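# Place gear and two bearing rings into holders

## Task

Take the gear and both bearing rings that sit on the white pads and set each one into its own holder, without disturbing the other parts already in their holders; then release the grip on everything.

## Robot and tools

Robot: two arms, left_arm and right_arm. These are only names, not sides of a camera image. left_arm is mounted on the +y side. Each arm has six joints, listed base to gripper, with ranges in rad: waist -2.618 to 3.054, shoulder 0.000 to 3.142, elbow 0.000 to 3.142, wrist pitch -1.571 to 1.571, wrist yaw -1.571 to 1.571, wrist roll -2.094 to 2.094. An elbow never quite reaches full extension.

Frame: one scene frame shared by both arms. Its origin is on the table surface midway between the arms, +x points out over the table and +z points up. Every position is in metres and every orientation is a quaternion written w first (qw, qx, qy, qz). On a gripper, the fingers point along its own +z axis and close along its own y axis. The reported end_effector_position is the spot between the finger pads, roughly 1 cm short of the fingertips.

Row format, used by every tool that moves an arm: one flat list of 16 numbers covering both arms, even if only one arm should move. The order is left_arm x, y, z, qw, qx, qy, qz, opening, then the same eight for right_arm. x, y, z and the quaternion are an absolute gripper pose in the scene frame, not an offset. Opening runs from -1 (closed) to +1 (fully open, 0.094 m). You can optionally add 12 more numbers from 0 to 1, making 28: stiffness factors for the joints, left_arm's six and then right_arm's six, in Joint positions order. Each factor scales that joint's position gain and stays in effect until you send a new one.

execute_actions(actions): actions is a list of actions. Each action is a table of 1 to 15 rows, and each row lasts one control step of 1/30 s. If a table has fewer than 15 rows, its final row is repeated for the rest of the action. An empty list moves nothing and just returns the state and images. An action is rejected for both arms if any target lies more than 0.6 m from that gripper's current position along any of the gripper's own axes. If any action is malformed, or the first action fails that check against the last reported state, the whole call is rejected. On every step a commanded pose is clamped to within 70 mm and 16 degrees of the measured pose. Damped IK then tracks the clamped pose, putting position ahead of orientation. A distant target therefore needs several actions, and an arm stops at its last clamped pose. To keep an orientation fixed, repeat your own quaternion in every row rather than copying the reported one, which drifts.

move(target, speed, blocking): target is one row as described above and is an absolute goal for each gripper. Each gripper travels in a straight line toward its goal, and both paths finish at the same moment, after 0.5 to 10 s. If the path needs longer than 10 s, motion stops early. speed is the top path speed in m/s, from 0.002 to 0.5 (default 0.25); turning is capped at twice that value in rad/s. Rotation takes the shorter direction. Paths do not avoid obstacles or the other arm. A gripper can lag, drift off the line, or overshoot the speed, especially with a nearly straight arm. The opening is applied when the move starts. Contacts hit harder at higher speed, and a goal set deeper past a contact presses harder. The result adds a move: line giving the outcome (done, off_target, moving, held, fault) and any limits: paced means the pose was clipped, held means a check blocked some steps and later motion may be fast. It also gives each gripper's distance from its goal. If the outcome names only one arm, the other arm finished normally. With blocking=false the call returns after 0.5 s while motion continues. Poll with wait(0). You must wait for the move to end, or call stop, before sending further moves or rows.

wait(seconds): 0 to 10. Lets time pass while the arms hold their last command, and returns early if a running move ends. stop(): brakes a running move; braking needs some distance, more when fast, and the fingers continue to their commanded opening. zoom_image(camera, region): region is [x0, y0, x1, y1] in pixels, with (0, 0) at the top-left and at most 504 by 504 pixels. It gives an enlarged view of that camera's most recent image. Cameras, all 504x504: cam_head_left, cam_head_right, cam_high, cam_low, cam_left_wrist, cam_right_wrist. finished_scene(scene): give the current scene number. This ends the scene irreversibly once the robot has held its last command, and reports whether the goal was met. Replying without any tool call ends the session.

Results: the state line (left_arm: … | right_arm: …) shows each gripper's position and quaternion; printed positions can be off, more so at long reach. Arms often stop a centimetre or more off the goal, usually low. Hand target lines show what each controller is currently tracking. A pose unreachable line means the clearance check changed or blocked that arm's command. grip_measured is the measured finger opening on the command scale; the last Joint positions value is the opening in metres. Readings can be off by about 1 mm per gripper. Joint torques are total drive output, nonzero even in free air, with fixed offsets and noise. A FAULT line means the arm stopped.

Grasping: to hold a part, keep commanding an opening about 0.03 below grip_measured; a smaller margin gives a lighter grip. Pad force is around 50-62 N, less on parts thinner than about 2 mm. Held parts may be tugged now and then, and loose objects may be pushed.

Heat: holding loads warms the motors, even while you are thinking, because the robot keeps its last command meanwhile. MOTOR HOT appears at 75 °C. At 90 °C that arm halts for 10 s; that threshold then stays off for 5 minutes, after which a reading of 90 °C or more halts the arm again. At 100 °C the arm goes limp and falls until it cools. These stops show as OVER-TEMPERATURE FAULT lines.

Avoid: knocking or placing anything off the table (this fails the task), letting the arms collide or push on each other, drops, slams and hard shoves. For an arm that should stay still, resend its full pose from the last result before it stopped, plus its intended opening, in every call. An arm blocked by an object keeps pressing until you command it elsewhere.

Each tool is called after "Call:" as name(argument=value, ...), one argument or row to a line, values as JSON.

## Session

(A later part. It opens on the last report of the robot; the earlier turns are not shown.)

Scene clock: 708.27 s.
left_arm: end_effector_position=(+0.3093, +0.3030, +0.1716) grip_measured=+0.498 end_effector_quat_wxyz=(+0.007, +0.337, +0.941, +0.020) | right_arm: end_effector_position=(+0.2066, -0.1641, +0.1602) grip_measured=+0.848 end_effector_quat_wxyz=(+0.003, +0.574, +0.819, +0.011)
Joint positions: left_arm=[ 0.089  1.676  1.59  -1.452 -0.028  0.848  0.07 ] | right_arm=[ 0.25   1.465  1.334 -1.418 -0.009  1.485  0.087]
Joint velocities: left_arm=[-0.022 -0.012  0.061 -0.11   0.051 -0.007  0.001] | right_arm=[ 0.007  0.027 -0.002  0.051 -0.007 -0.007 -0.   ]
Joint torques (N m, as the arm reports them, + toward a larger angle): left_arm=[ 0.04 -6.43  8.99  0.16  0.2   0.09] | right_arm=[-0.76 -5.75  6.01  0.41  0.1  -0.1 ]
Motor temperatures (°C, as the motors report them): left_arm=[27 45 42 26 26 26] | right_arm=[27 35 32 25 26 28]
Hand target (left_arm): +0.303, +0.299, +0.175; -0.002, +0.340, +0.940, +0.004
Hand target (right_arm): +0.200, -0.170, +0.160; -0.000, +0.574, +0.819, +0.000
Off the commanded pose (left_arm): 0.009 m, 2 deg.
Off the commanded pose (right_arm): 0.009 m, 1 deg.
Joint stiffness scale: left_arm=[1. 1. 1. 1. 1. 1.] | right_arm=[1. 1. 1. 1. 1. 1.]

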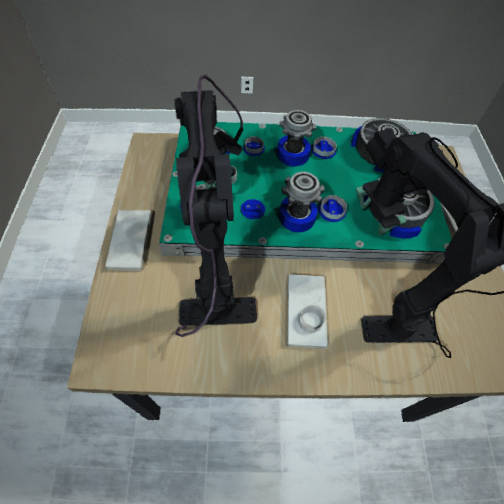

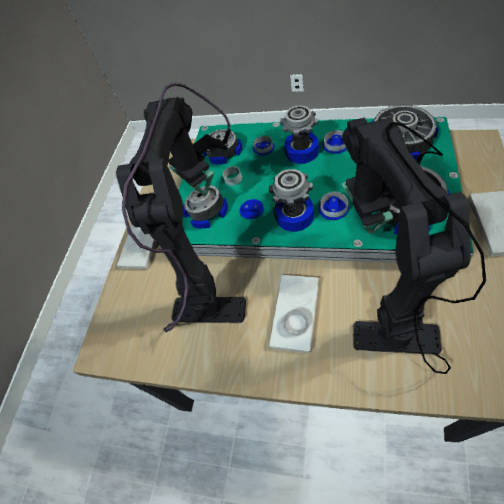

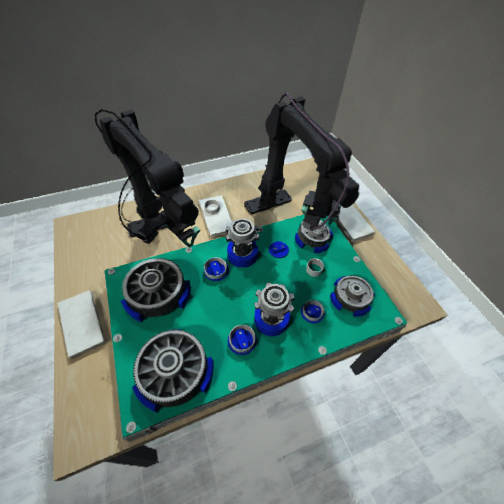

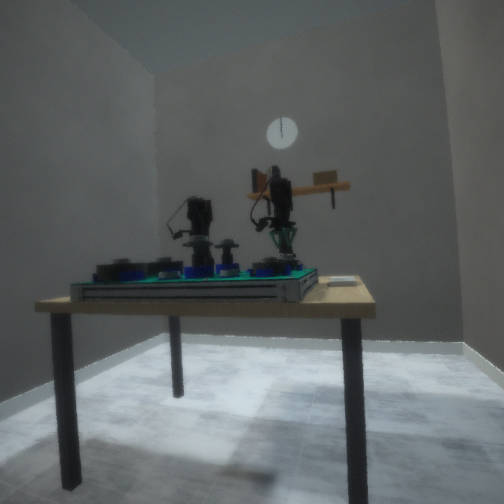

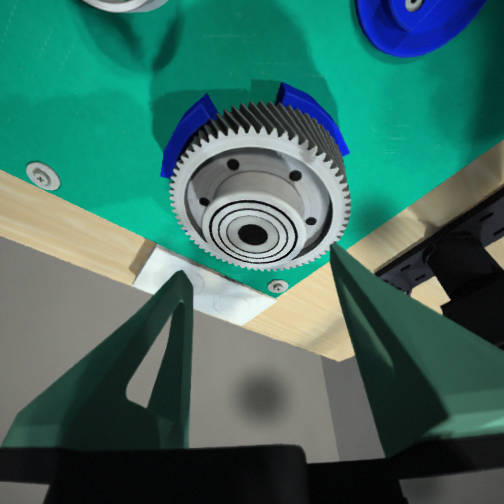

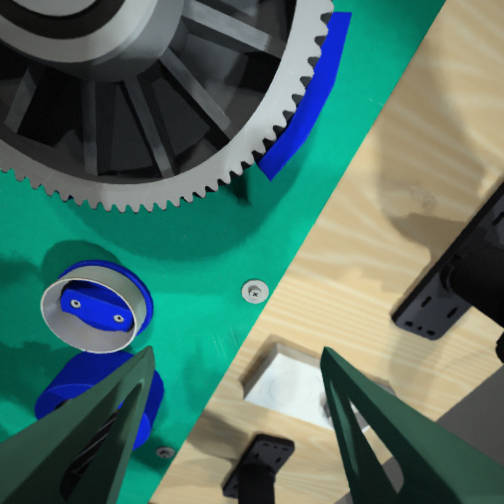

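Call:
zoom_image(
  camera="cam_head_right",
  region=[150, 110, 290, 250],
)

Call:
zoom_image(
  camera="cam_high",
  region=[260, 190, 400, 330],
)

Region (150, 110, 290, 250) of cam_head_right's 504x504 image, scaled by 3.600, with more detail than that image has.

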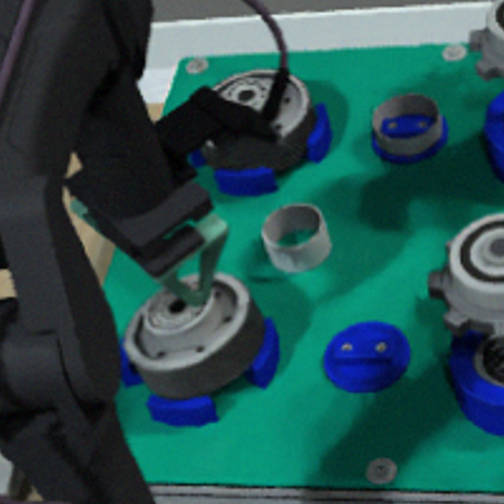

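Region (260, 190, 400, 330) of cam_high's 504x504 image, scaled by 3.600, with more detail than that image has.

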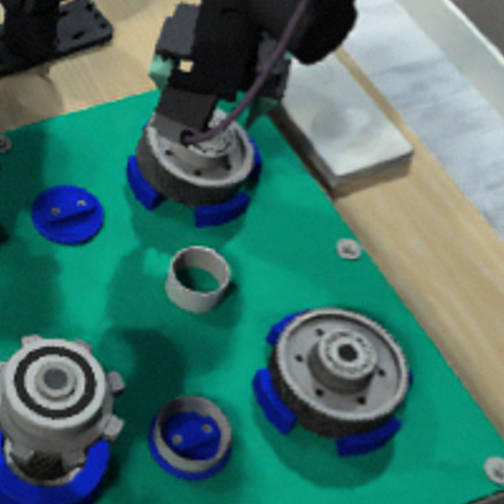

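Call:
move(
  target=[-0.008,0.0,0.12,0,0.174,0.985,0,0.6,0.20,-0.17,0.16,0,0.574,0.819,0,0.85],
  speed=0.25,
)

Scene clock: 719.00 s.
left_arm: end_effector_position=(-0.0088, -0.0044, +0.1181) grip_measured=+0.597 end_effector_quat_wxyz=(-0.006, +0.175, +0.985, -0.004) | right_arm: end_effector_position=(+0.2066, -0.1641, +0.1602) grip_measured=+0.848 end_effector_quat_wxyz=(+0.003, +0.574, +0.819, +0.011)
Joint positions: left_arm=[-1.709  1.497  1.196 -1.264  0.012 -1.286  0.075] | right_arm=[ 0.25   1.465  1.334 -1.418 -0.009  1.485  0.087]
Joint velocities: left_arm=[ 0.017  0.007  0.012 -0.051 -0.022 -0.066  0.001] | right_arm=[-0.017  0.017  0.002 -0.051 -0.037  0.037 -0.   ]
Joint torques (N m, as the arm reports them, + toward a larger angle): left_arm=[-0.53 -4.05  9.84  0.35 -0.21 -0.08] | right_arm=[-0.77 -5.74  6.    0.41  0.1  -0.1 ]
Motor temperatures (°C, as the motors report them): left_arm=[27 44 42 26 26 26] | right_arm=[27 35 32 25 26 28]
Hand target (left_arm): -0.008, -0.012, +0.121; +0.005, +0.174, +0.985, -0.010
Hand target (right_arm): +0.200, -0.170, +0.160; -0.000, +0.574, +0.819, +0.000
Off the commanded pose (left_arm): 0.005 m, 1 deg.
Off the commanded pose (right_arm): 0.009 m, 1 deg.
Joint stiffness scale: left_arm=[1. 1. 1. 1. 1. 1.] | right_arm=[1. 1. 1. 1. 1. 1.]
move: done

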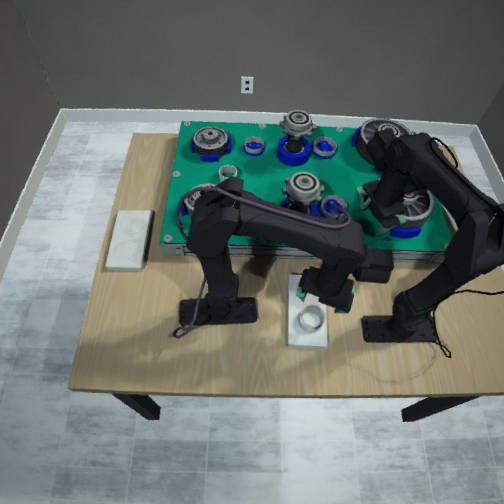

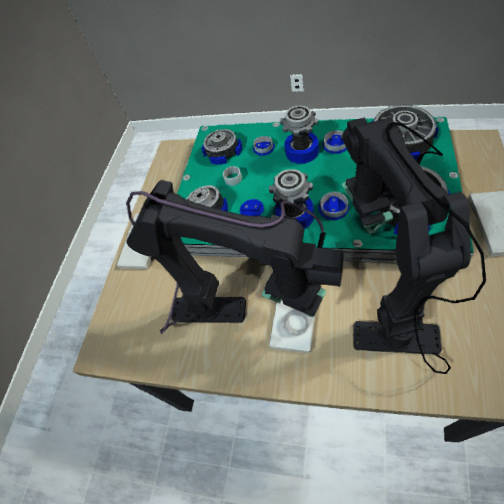

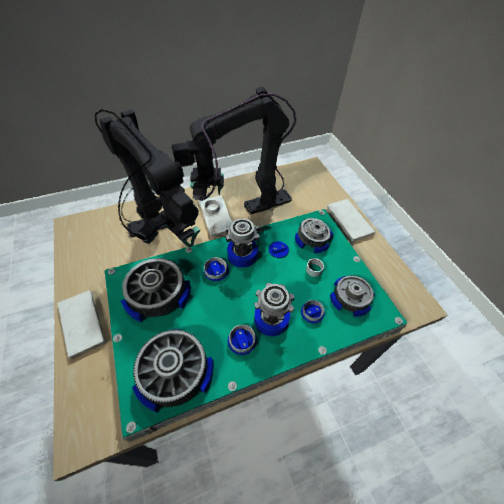

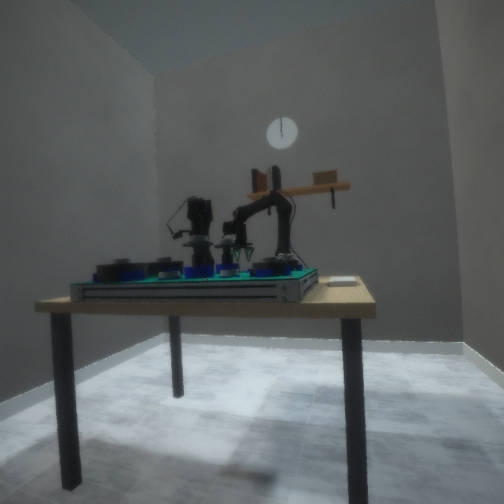

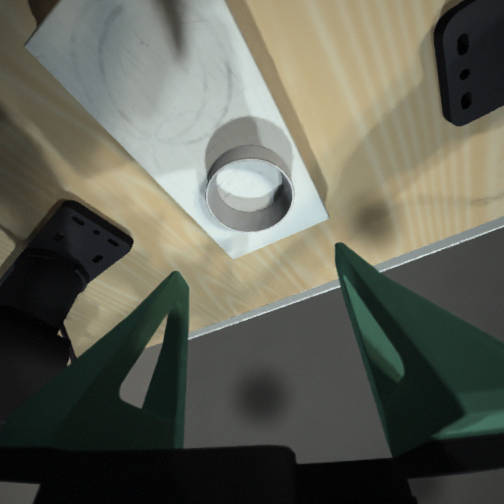

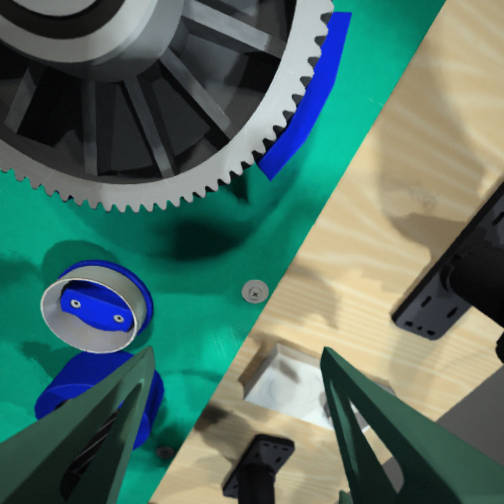

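Call:
zoom_image(
  camera="cam_high",
  region=[270, 200, 390, 320],
)

Call:
zoom_image(
  camera="cam_low",
  region=[230, 240, 330, 300],
)

Region (270, 200, 390, 320) of cam_high's 504x504 image, scaled by 4.200, with more detail than that image has.

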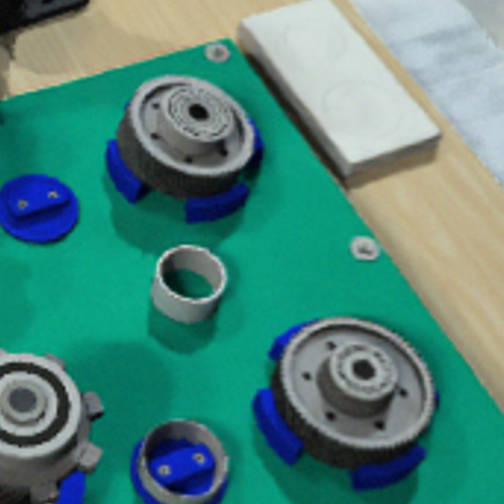

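Region (230, 240, 330, 300) of cam_low's 504x504 image, scaled by 5.040, with more detail than that image has; it fills the top 302 rows of this view, and the rest is white.

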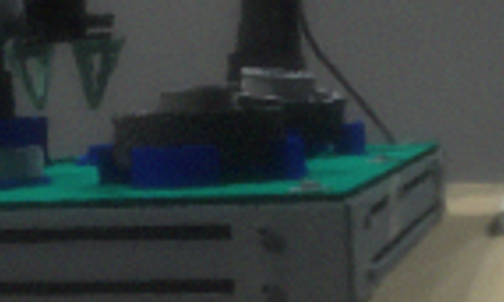

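Call:
execute_actions(
  actions=[
    [[-0.008,-0.012,0.117,0.005,0.174,0.985,-0.010,0.6,0.20,-0.17,0.16,0,0.574,0.819,0,0.85],[-0.008,-0.012,0.113,0.005,0.174,0.985,-0.010,0.6,0.20,-0.17,0.16,0,0.574,0.819,0,0.85],[-0.008,-0.012,0.109,0.005,0.174,0.985,-0.010,0.6,0.20,-0.17,0.16,0,0.574,0.819,0,0.85],[-0.008,-0.012,0.105,0.005,0.174,0.985,-0.010,0.6,0.20,-0.17,0.16,0,0.574,0.819,0,0.85],[-0.008,-0.012,0.101,0.005,0.174,0.985,-0.010,0.6,0.20,-0.17,0.16,0,0.574,0.819,0,0.85],[-0.008,-0.012,0.097,0.005,0.174,0.985,-0.010,0.6,0.20,-0.17,0.16,0,0.574,0.819,0,0.85],[-0.008,-0.012,0.093,0.005,0.174,0.985,-0.010,0.6,0.20,-0.17,0.16,0,0.574,0.819,0,0.85],[-0.008,-0.012,0.089,0.005,0.174,0.985,-0.010,0.6,0.20,-0.17,0.16,0,0.574,0.819,0,0.85],[-0.008,-0.012,0.085,0.005,0.174,0.985,-0.010,0.6,0.20,-0.17,0.16,0,0.574,0.819,0,0.85],[-0.008,-0.012,0.081,0.005,0.174,0.985,-0.010,0.6,0.20,-0.17,0.16,0,0.574,0.819,0,0.85],[-0.008,-0.012,0.077,0.005,0.174,0.985,-0.010,0.6,0.20,-0.17,0.16,0,0.574,0.819,0,0.85],[-0.008,-0.012,0.073,0.005,0.174,0.985,-0.010,0.6,0.20,-0.17,0.16,0,0.574,0.819,0,0.85],[-0.008,-0.012,0.070,0.005,0.174,0.985,-0.010,0.6,0.20,-0.17,0.16,0,0.574,0.819,0,0.85]],
    [[-0.008,-0.012,0.070,0.005,0.174,0.985,-0.010,0.6,0.20,-0.17,0.16,0,0.574,0.819,0,0.85]],
  ],
)

Scene clock: 735.37 s.
left_arm: end_effector_position=(-0.0091, -0.0121, +0.0750) grip_measured=+0.597 end_effector_quat_wxyz=(-0.004, +0.173, +0.985, -0.015) | right_arm: end_effector_position=(+0.2066, -0.1641, +0.1602) grip_measured=+0.848 end_effector_quat_wxyz=(+0.003, +0.574, +0.819, +0.011)
Joint positions: left_arm=[-1.709  1.529  1.052 -1.065  0.011 -1.29   0.075] | right_arm=[ 0.25   1.465  1.334 -1.418 -0.009  1.485  0.087]
Joint velocities: left_arm=[-0.012 -0.012 -0.017 -0.022 -0.022 -0.022 -0.   ] | right_arm=[-0.002 -0.002  0.012 -0.007  0.051  0.066 -0.001]
Joint torques (N m, as the arm reports them, + toward a larger angle): left_arm=[-0.46 -4.33  6.52  0.38 -0.21 -0.05] | right_arm=[-0.76 -5.74  6.02  0.41  0.1  -0.1 ]
Motor temperatures (°C, as the motors report them): left_arm=[27 43 42 26 26 26] | right_arm=[27 35 32 25 26 28]
Hand target (left_arm): -0.008, -0.012, +0.070; +0.005, +0.174, +0.985, -0.010
Hand target (right_arm): +0.200, -0.170, +0.160; -0.000, +0.574, +0.819, +0.000
Off the commanded pose (left_arm): 0.005 m, 1 deg.
Off the commanded pose (right_arm): 0.009 m, 1 deg.
Joint stiffness scale: left_arm=[1. 1. 1. 1. 1. 1.] | right_arm=[1. 1. 1. 1. 1. 1.]

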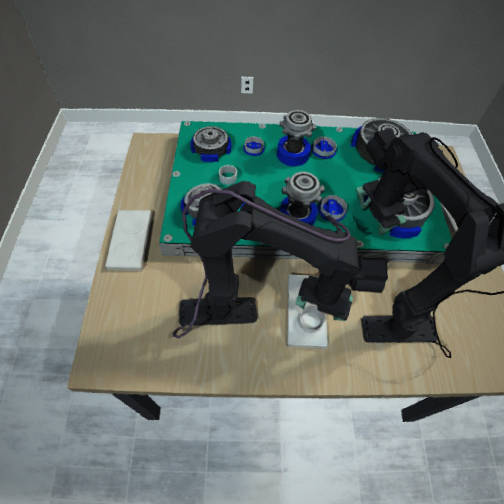

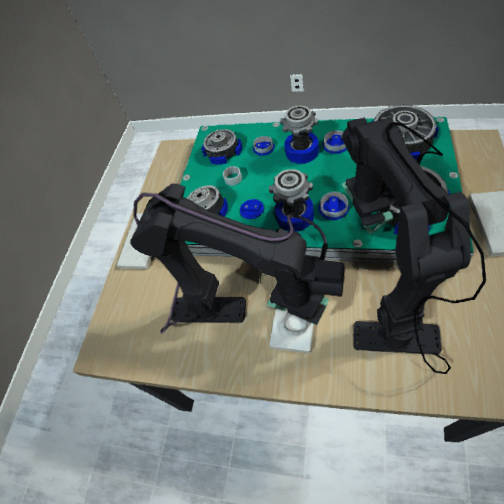

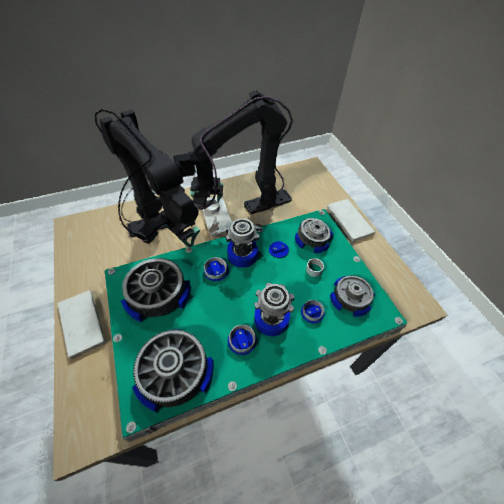

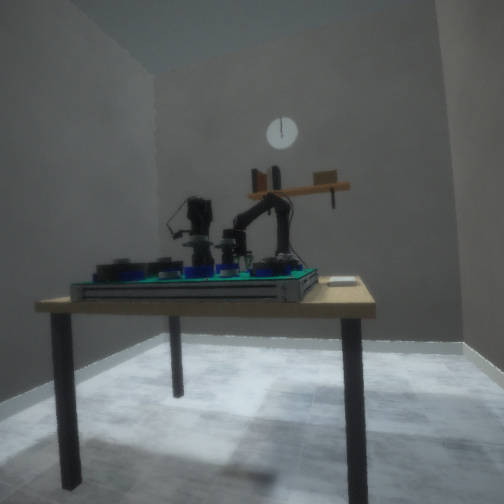

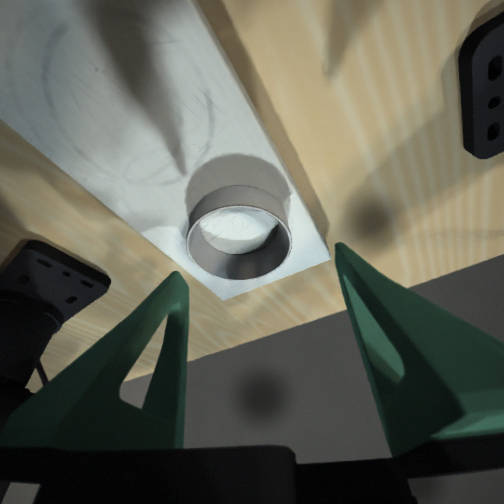

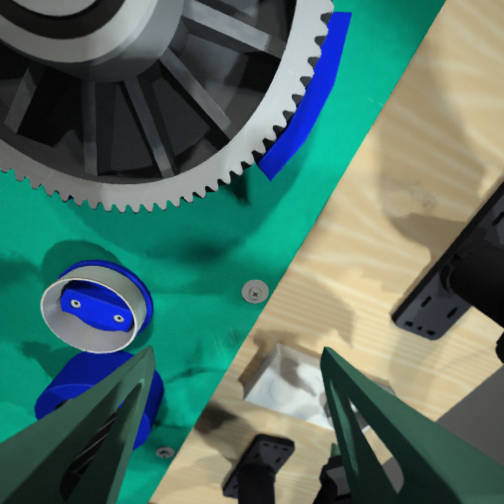

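Call:
execute_actions(
  actions=[
    [[-0.008,-0.011,0.069,0.005,0.174,0.985,-0.010,0.75,0.20,-0.17,0.16,0,0.574,0.819,0,0.85],[-0.008,-0.010,0.068,0.005,0.174,0.985,-0.010,0.75,0.20,-0.17,0.16,0,0.574,0.819,0,0.85],[-0.008,-0.009,0.067,0.005,0.174,0.985,-0.010,0.75,0.20,-0.17,0.16,0,0.574,0.819,0,0.85],[-0.008,-0.008,0.066,0.005,0.174,0.985,-0.010,0.75,0.20,-0.17,0.16,0,0.574,0.819,0,0.85],[-0.008,-0.007,0.065,0.005,0.174,0.985,-0.010,0.75,0.20,-0.17,0.16,0,0.574,0.819,0,0.85],[-0.008,-0.006,0.064,0.005,0.174,0.985,-0.010,0.75,0.20,-0.17,0.16,0,0.574,0.819,0,0.85],[-0.008,-0.005,0.062,0.005,0.174,0.985,-0.010,0.75,0.20,-0.17,0.16,0,0.574,0.819,0,0.85],[-0.008,-0.004,0.060,0.005,0.174,0.985,-0.010,0.75,0.20,-0.17,0.16,0,0.574,0.819,0,0.85],[-0.008,-0.003,0.058,0.005,0.174,0.985,-0.010,0.75,0.20,-0.17,0.16,0,0.574,0.819,0,0.85],[-0.008,-0.003,0.056,0.005,0.174,0.985,-0.010,0.75,0.20,-0.17,0.16,0,0.574,0.819,0,0.85],[-0.008,-0.003,0.054,0.005,0.174,0.985,-0.010,0.75,0.20,-0.17,0.16,0,0.574,0.819,0,0.85],[-0.008,-0.003,0.052,0.005,0.174,0.985,-0.010,0.75,0.20,-0.17,0.16,0,0.574,0.819,0,0.85],[-0.008,-0.003,0.050,0.005,0.174,0.985,-0.010,0.75,0.20,-0.17,0.16,0,0.574,0.819,0,0.85]],
    [[-0.008,-0.003,0.050,0.005,0.174,0.985,-0.010,0.75,0.20,-0.17,0.16,0,0.574,0.819,0,0.85]],
  ],
)

Scene clock: 748.70 s.
left_arm: end_effector_position=(-0.0085, -0.0040, +0.0531) grip_measured=+0.747 end_effector_quat_wxyz=(-0.004, +0.172, +0.985, -0.012) | right_arm: end_effector_position=(+0.2066, -0.1641, +0.1602) grip_measured=+0.848 end_effector_quat_wxyz=(+0.003, +0.574, +0.819, +0.011)
Joint positions: left_arm=[-1.709  1.529  0.962 -0.982  0.011 -1.292  0.082] | right_arm=[ 0.25   1.465  1.334 -1.418 -0.009  1.485  0.087]
Joint velocities: left_arm=[ 0.002 -0.002  0.017 -0.022  0.007 -0.051  0.   ] | right_arm=[ 0.012 -0.002 -0.002 -0.007 -0.037 -0.037  0.001]
Joint torques (N m, as the arm reports them, + toward a larger angle): left_arm=[-0.7  -5.01  6.14  0.41 -0.23 -0.02] | right_arm=[-0.77 -5.74  6.02  0.41  0.1  -0.1 ]
Motor temperatures (°C, as the motors report them): left_arm=[27 42 41 26 26 26] | right_arm=[27 35 32 25 26 28]
Hand target (left_arm): -0.008, -0.003, +0.050; +0.005, +0.174, +0.985, -0.010
Hand target (right_arm): +0.200, -0.170, +0.160; -0.000, +0.574, +0.819, +0.000
Off the commanded pose (left_arm): 0.003 m, 1 deg.
Off the commanded pose (right_arm): 0.009 m, 1 deg.
Joint stiffness scale: left_arm=[1. 1. 1. 1. 1. 1.] | right_arm=[1. 1. 1. 1. 1. 1.]

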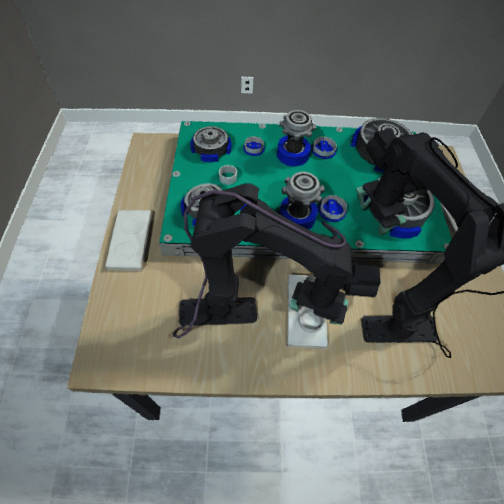

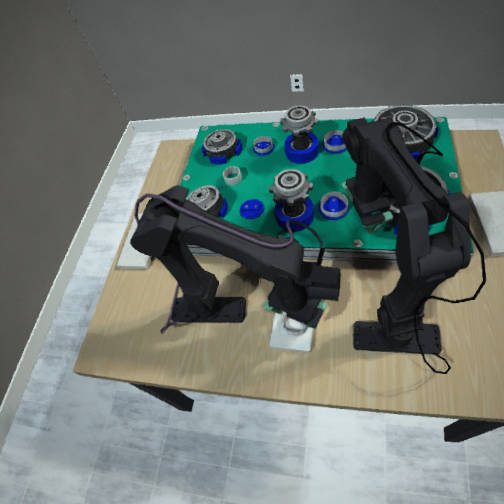

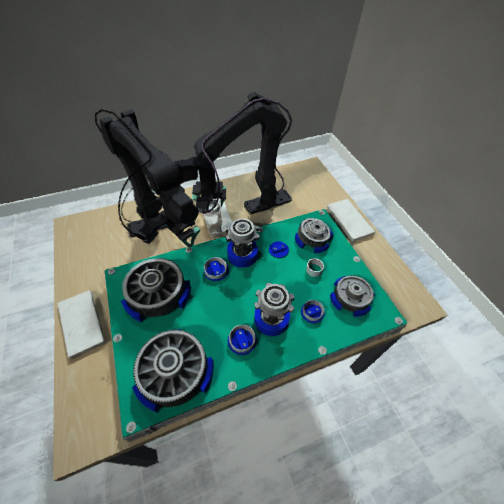

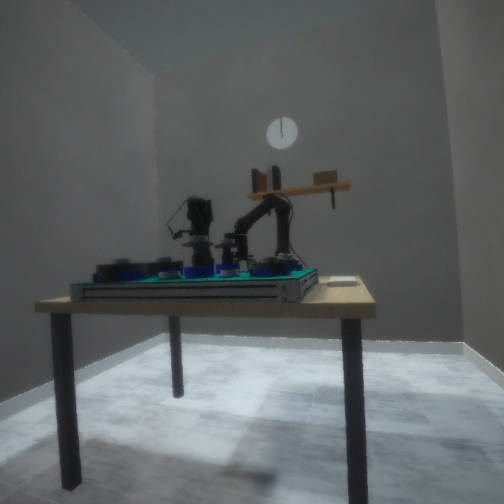

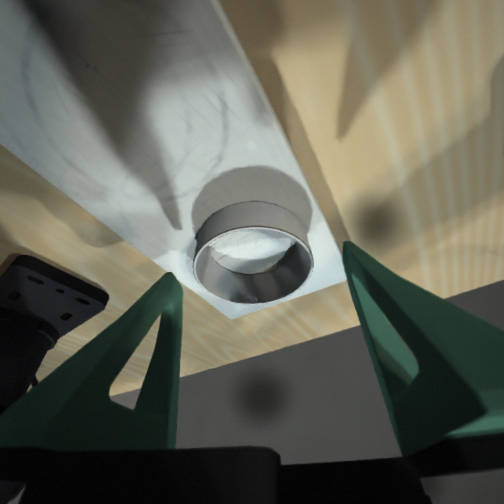

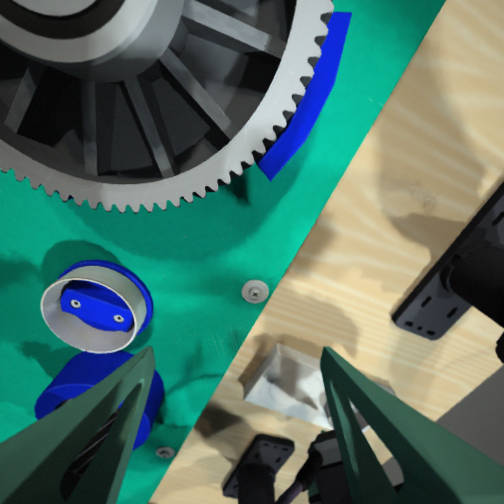

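Call:
execute_actions(
  actions=[
    [[-0.008,-0.002,0.048,0.005,0.174,0.985,-0.010,0.75,0.20,-0.17,0.16,0,0.574,0.819,0,0.85],[-0.008,-0.002,0.046,0.005,0.174,0.985,-0.010,0.75,0.20,-0.17,0.16,0,0.574,0.819,0,0.85],[-0.008,-0.002,0.044,0.005,0.174,0.985,-0.010,0.75,0.20,-0.17,0.16,0,0.574,0.819,0,0.85],[-0.008,-0.002,0.042,0.005,0.174,0.985,-0.010,0.75,0.20,-0.17,0.16,0,0.574,0.819,0,0.85],[-0.008,-0.002,0.040,0.005,0.174,0.985,-0.010,0.75,0.20,-0.17,0.16,0,0.574,0.819,0,0.85],[-0.008,-0.002,0.038,0.005,0.174,0.985,-0.010,0.75,0.20,-0.17,0.16,0,0.574,0.819,0,0.85],[-0.008,-0.002,0.036,0.005,0.174,0.985,-0.010,0.75,0.20,-0.17,0.16,0,0.574,0.819,0,0.85],[-0.008,-0.002,0.034,0.005,0.174,0.985,-0.010,0.75,0.20,-0.17,0.16,0,0.574,0.819,0,0.85],[-0.008,-0.002,0.033,0.005,0.174,0.985,-0.010,0.75,0.20,-0.17,0.16,0,0.574,0.819,0,0.85]],
    [[-0.008,-0.002,0.033,0.005,0.174,0.985,-0.010,0.5,0.20,-0.17,0.16,0,0.574,0.819,0,0.85]],
  ],
)

Scene clock: 759.83 s.
left_arm: end_effector_position=(-0.0086, -0.0049, +0.0411) grip_measured=+0.503 end_effector_quat_wxyz=(-0.003, +0.172, +0.985, -0.023) | right_arm: end_effector_position=(+0.2066, -0.1641, +0.1602) grip_measured=+0.848 end_effector_quat_wxyz=(+0.003, +0.574, +0.819, +0.011)
Joint positions: left_arm=[-1.709  1.529  0.911 -0.909  0.011 -1.293  0.071] | right_arm=[ 0.25   1.465  1.334 -1.418 -0.009  1.485  0.087]
Joint velocities: left_arm=[-0.012  0.002  0.007 -0.051 -0.051 -0.007 -0.001] | right_arm=[ 0.012 -0.017  0.007 -0.037  0.037  0.037  0.001]
Joint torques (N m, as the arm reports them, + toward a larger angle): left_arm=[-0.75 -3.36  5.95  0.45 -0.22 -0.01] | right_arm=[-0.78 -5.73  6.02  0.41  0.1  -0.09]
Motor temperatures (°C, as the motors report them): left_arm=[27 42 41 26 26 26] | right_arm=[27 35 32 25 26 28]
Hand target (left_arm): -0.008, -0.002, +0.033; +0.005, +0.174, +0.985, -0.010
Hand target (right_arm): +0.200, -0.170, +0.160; -0.000, +0.574, +0.819, +0.000
Off the commanded pose (left_arm): 0.009 m, 2 deg.
Off the commanded pose (right_arm): 0.009 m, 1 deg.
Joint stiffness scale: left_arm=[1. 1. 1. 1. 1. 1.] | right_arm=[1. 1. 1. 1. 1. 1.]

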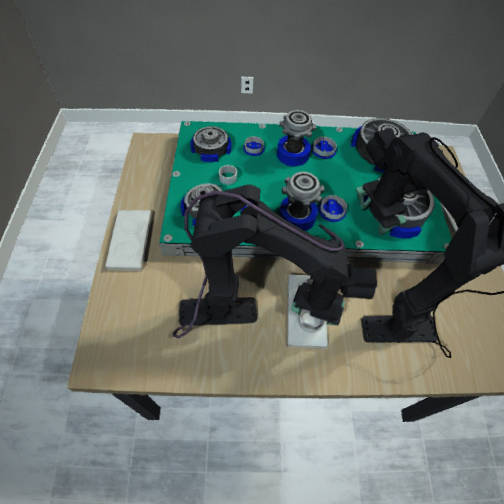

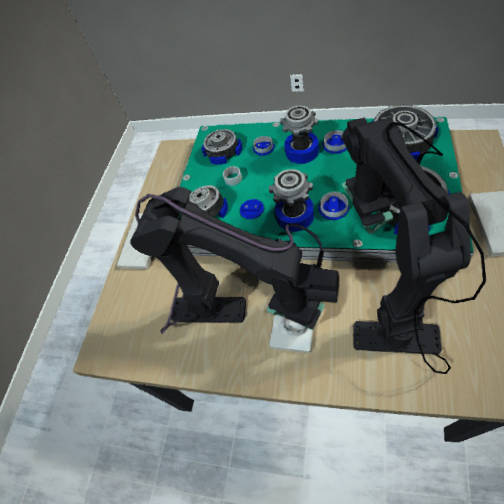

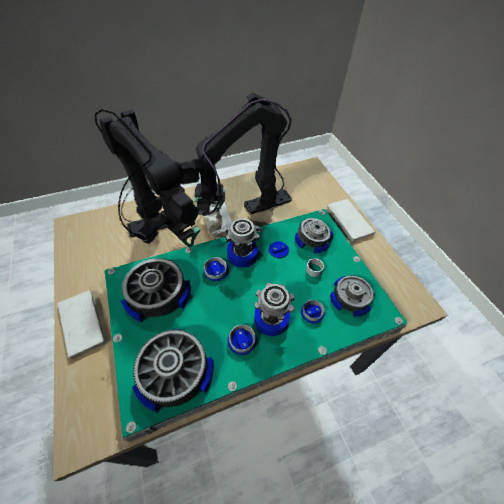

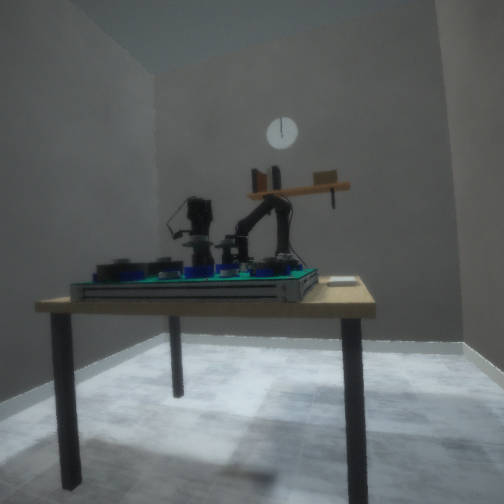

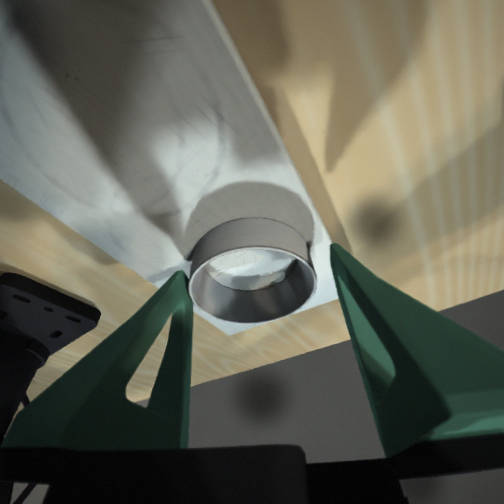

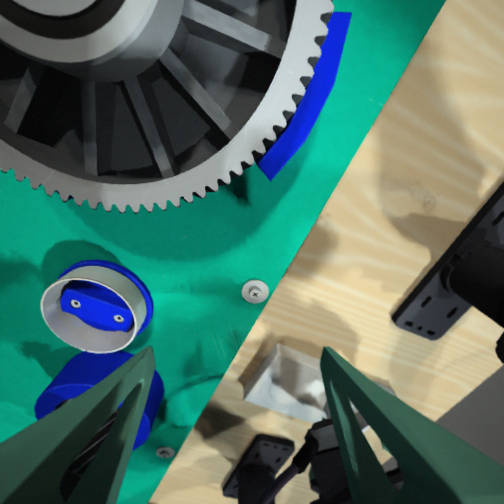

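Call:
execute_actions(
  actions=[
    [[-0.008,-0.002,0.0325,0.004,0.174,0.985,-0.007,0.5,0.20,-0.17,0.16,0,0.574,0.819,0,0.85],[-0.008,-0.002,0.032,0.003,0.174,0.985,-0.004,0.5,0.20,-0.17,0.16,0,0.574,0.819,0,0.85],[-0.008,-0.002,0.0315,0.002,0.174,0.985,-0.001,0.5,0.20,-0.17,0.16,0,0.574,0.819,0,0.85],[-0.008,-0.002,0.031,0.001,0.174,0.985,0.002,0.5,0.20,-0.17,0.16,0,0.574,0.819,0,0.85],[-0.008,-0.002,0.031,0.0,0.174,0.985,0.005,0.5,0.20,-0.17,0.16,0,0.574,0.819,0,0.85]],
    [[-0.008,-0.002,0.031,0.0,0.174,0.985,0.005,0.5,0.20,-0.17,0.16,0,0.574,0.819,0,0.85]],
  ],
)

Scene clock: 770.53 s.
left_arm: end_effector_position=(-0.0083, -0.0015, +0.0314) grip_measured=+0.503 end_effector_quat_wxyz=(-0.005, +0.172, +0.985, -0.002) | right_arm: end_effector_position=(+0.2066, -0.1641, +0.1602) grip_measured=+0.848 end_effector_quat_wxyz=(+0.003, +0.574, +0.819, +0.011)
Joint positions: left_arm=[-1.709  1.571  0.911 -0.908  0.011 -1.293  0.071] | right_arm=[ 0.25   1.465  1.334 -1.418 -0.009  1.485  0.087]
Joint velocities: left_arm=[-0.007 -0.002  0.022 -0.022 -0.066 -0.007  0.   ] | right_arm=[-0.007  0.007 -0.012  0.051 -0.022 -0.066 -0.001]
Joint torques (N m, as the arm reports them, + toward a larger angle): left_arm=[-0.49 -4.27  8.26  0.21 -0.11  0.03] | right_arm=[-0.76 -5.75  6.02  0.41  0.1  -0.1 ]
Motor temperatures (°C, as the motors report them): left_arm=[27 41 40 26 26 26] | right_arm=[27 34 32 25 26 28]
Hand target (left_arm): -0.008, -0.002, +0.031; -0.000, +0.174, +0.985, +0.005
Hand target (right_arm): +0.200, -0.170, +0.160; -0.000, +0.574, +0.819, +0.000
Off the commanded pose (left_arm): 0.001 m, 1 deg.
Off the commanded pose (right_arm): 0.009 m, 1 deg.
Joint stiffness scale: left_arm=[1. 1. 1. 1. 1. 1.] | right_arm=[1. 1. 1. 1. 1. 1.]

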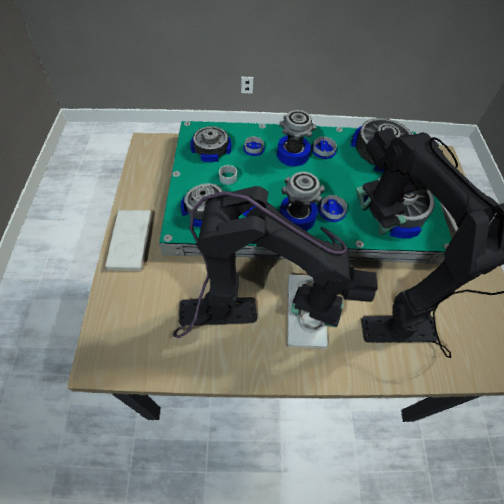

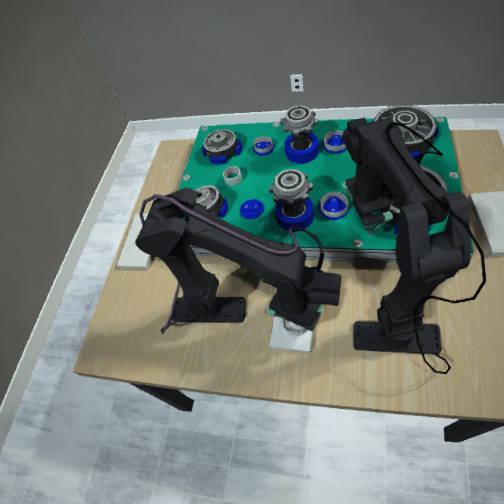

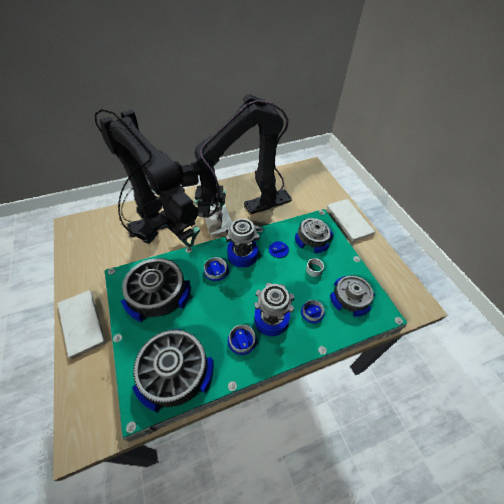

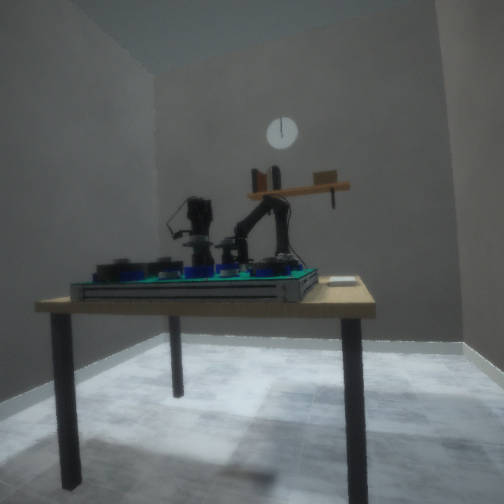

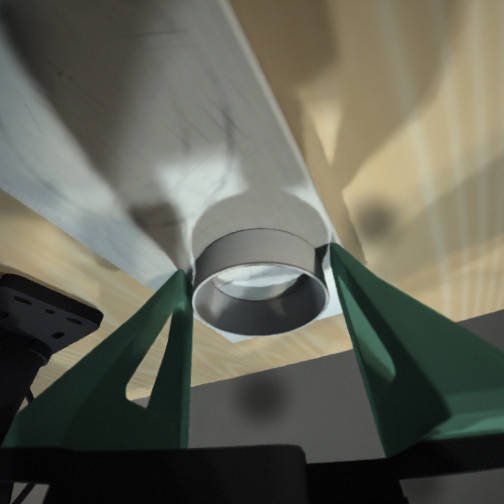

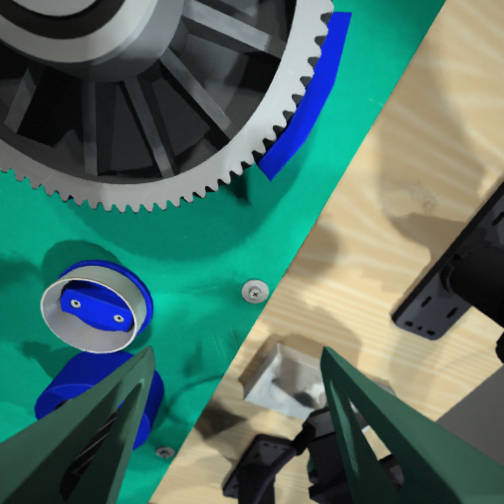

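Call:
execute_actions(
  actions=[
    [[-0.008,-0.002,0.032,0.0,0.174,0.985,0.005,0.5,0.20,-0.17,0.16,0,0.574,0.819,0,0.85],[-0.008,-0.002,0.033,0.0,0.174,0.985,0.005,0.5,0.20,-0.17,0.16,0,0.574,0.819,0,0.85],[-0.008,-0.002,0.034,0.0,0.174,0.985,0.005,0.45,0.20,-0.17,0.16,0,0.574,0.819,0,0.85],[-0.008,-0.002,0.035,0.0,0.174,0.985,0.005,0.42,0.20,-0.17,0.16,0,0.574,0.819,0,0.85]],
  ],
)

Scene clock: 774.77 s.
left_arm: end_effector_position=(-0.0082, +0.0010, +0.0314) grip_measured=+0.423 end_effector_quat_wxyz=(-0.006, +0.172, +0.985, +0.003) | right_arm: end_effector_position=(+0.2066, -0.1641, +0.1602) grip_measured=+0.848 end_effector_quat_wxyz=(+0.003, +0.574, +0.819, +0.011)
Joint positions: left_arm=[-1.709  1.571  0.911 -0.918  0.011 -1.293  0.067] | right_arm=[ 0.25   1.465  1.334 -1.418 -0.009  1.485  0.087]
Joint velocities: left_arm=[-0.007  0.022 -0.007 -0.037  0.007  0.007  0.001] | right_arm=[-0.007 -0.002 -0.007  0.037 -0.007  0.007 -0.001]
Joint torques (N m, as the arm reports them, + toward a larger angle): left_arm=[-0.39 -4.86  9.29  0.11 -0.11  0.  ] | right_arm=[-0.77 -5.74  6.01  0.41  0.1  -0.1 ]
Motor temperatures (°C, as the motors report them): left_arm=[27 41 41 26 26 26] | right_arm=[27 34 32 25 26 28]
Hand target (left_arm): -0.008, -0.002, +0.035; -0.000, +0.174, +0.985, +0.005
Hand target (right_arm): +0.200, -0.170, +0.160; -0.000, +0.574, +0.819, +0.000
Off the commanded pose (left_arm): 0.005 m, 1 deg.
Off the commanded pose (right_arm): 0.009 m, 1 deg.
Joint stiffness scale: left_arm=[1. 1. 1. 1. 1. 1.] | right_arm=[1. 1. 1. 1. 1. 1.]

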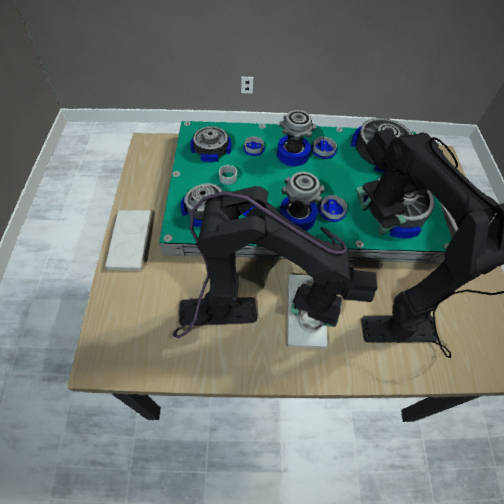

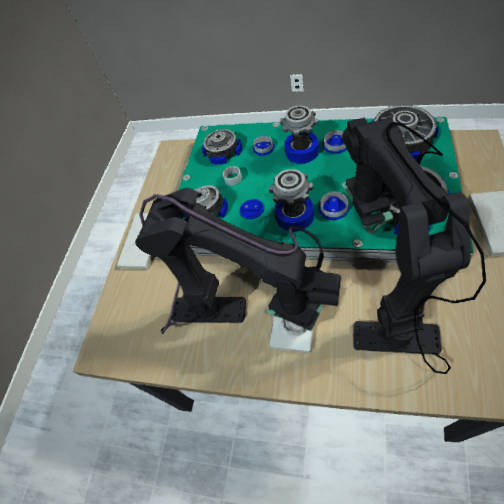

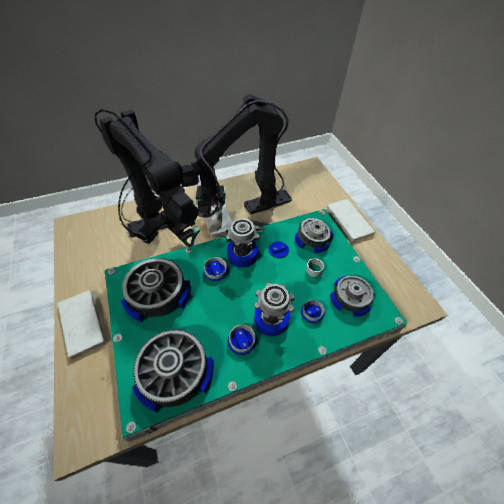

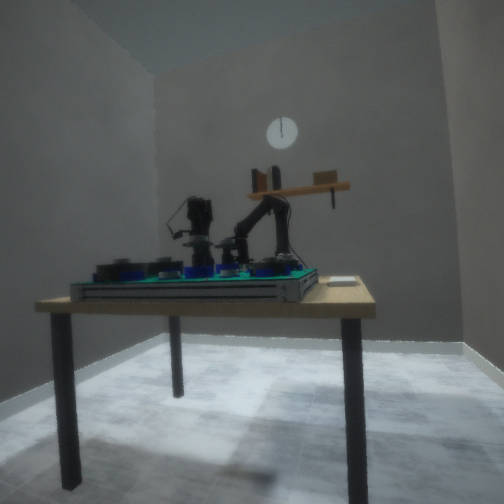

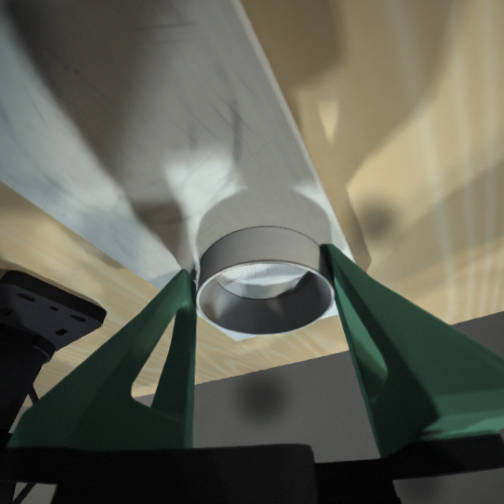

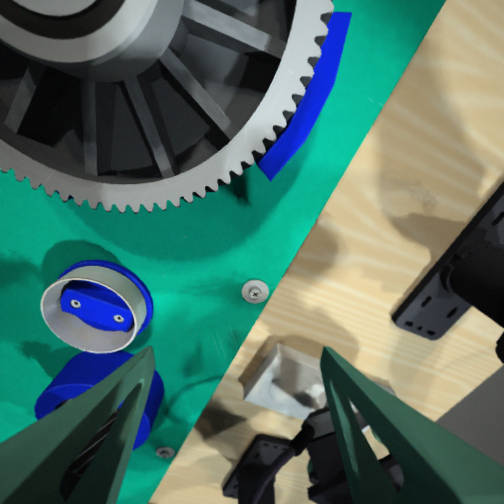

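Call:
execute_actions(
  actions=[
    [[-0.008,-0.003,0.036,0.0,0.174,0.985,0.003,0.42,0.20,-0.17,0.16,0,0.574,0.819,0,0.85],[-0.008,-0.004,0.037,0.0,0.174,0.985,0.001,0.42,0.20,-0.17,0.16,0,0.574,0.819,0,0.85],[-0.008,-0.005,0.038,0.0,0.174,0.985,-0.001,0.42,0.20,-0.17,0.16,0,0.574,0.819,0,0.85]],
  ],
)

Scene clock: 779.27 s.
left_arm: end_effector_position=(-0.0083, -0.0014, +0.0337) grip_measured=+0.423 end_effector_quat_wxyz=(-0.005, +0.172, +0.985, +0.000) | right_arm: end_effector_position=(+0.2066, -0.1641, +0.1602) grip_measured=+0.848 end_effector_quat_wxyz=(+0.003, +0.574, +0.819, +0.011)
Joint positions: left_arm=[-1.709  1.571  0.921 -0.923  0.011 -1.293  0.067] | right_arm=[ 0.25   1.465  1.334 -1.418 -0.009  1.485  0.087]
Joint velocities: left_arm=[-0.012 -0.007  0.002 -0.022  0.007 -0.022  0.   ] | right_arm=[ 0.012 -0.017 -0.007 -0.051 -0.022 -0.125 -0.   ]
Joint torques (N m, as the arm reports them, + toward a larger angle): left_arm=[-0.32 -5.27  9.11  0.15 -0.12  0.04] | right_arm=[-0.77 -5.74  6.01  0.41  0.1  -0.1 ]
Motor temperatures (°C, as the motors report them): left_arm=[27 41 41 26 26 26] | right_arm=[27 34 32 25 26 28]
Hand target (left_arm): -0.008, -0.005, +0.038; -0.000, +0.174, +0.985, -0.001
Hand target (right_arm): +0.200, -0.170, +0.160; -0.000, +0.574, +0.819, +0.000
Off the commanded pose (left_arm): 0.006 m, 1 deg.
Off the commanded pose (right_arm): 0.009 m, 1 deg.
Joint stiffness scale: left_arm=[1. 1. 1. 1. 1. 1.] | right_arm=[1. 1. 1. 1. 1. 1.]

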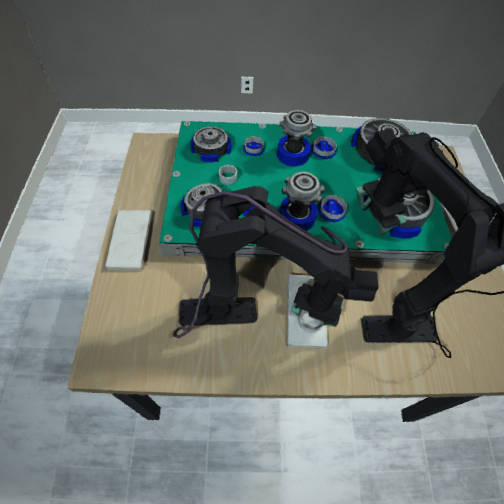

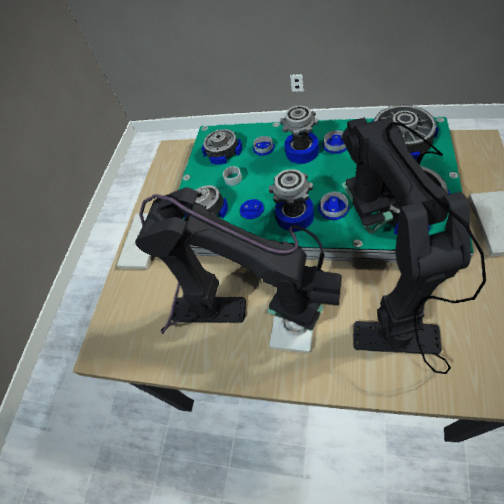

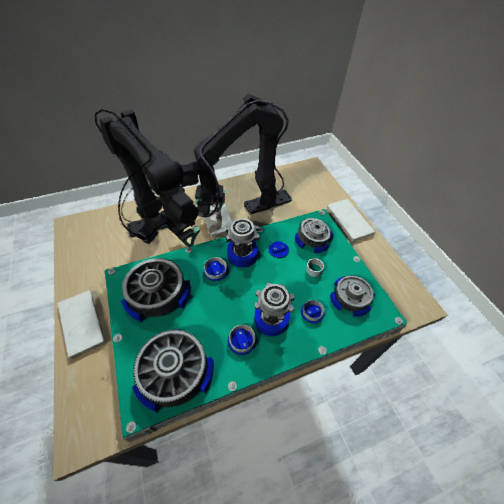

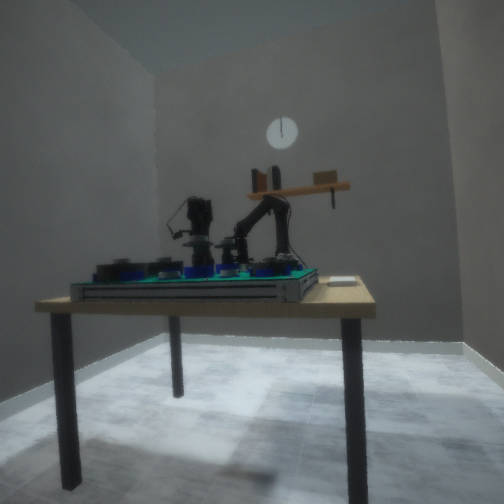

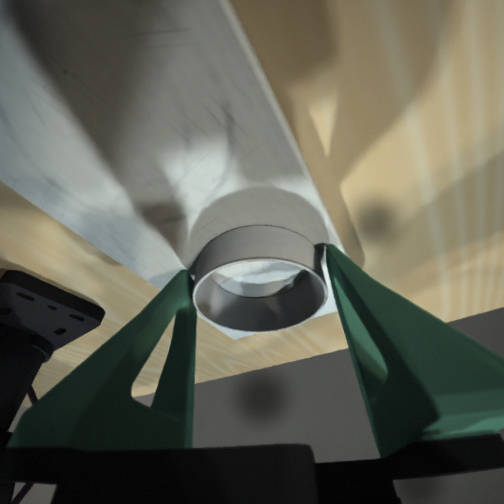

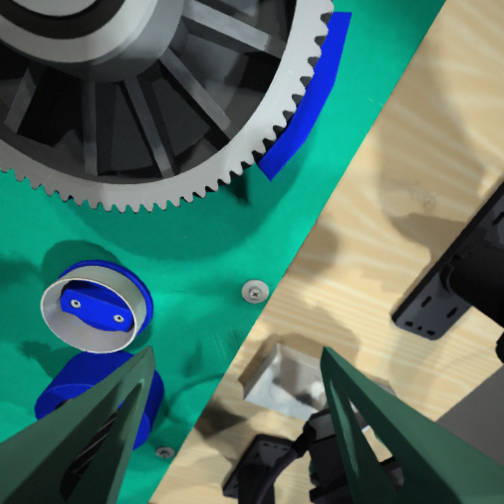

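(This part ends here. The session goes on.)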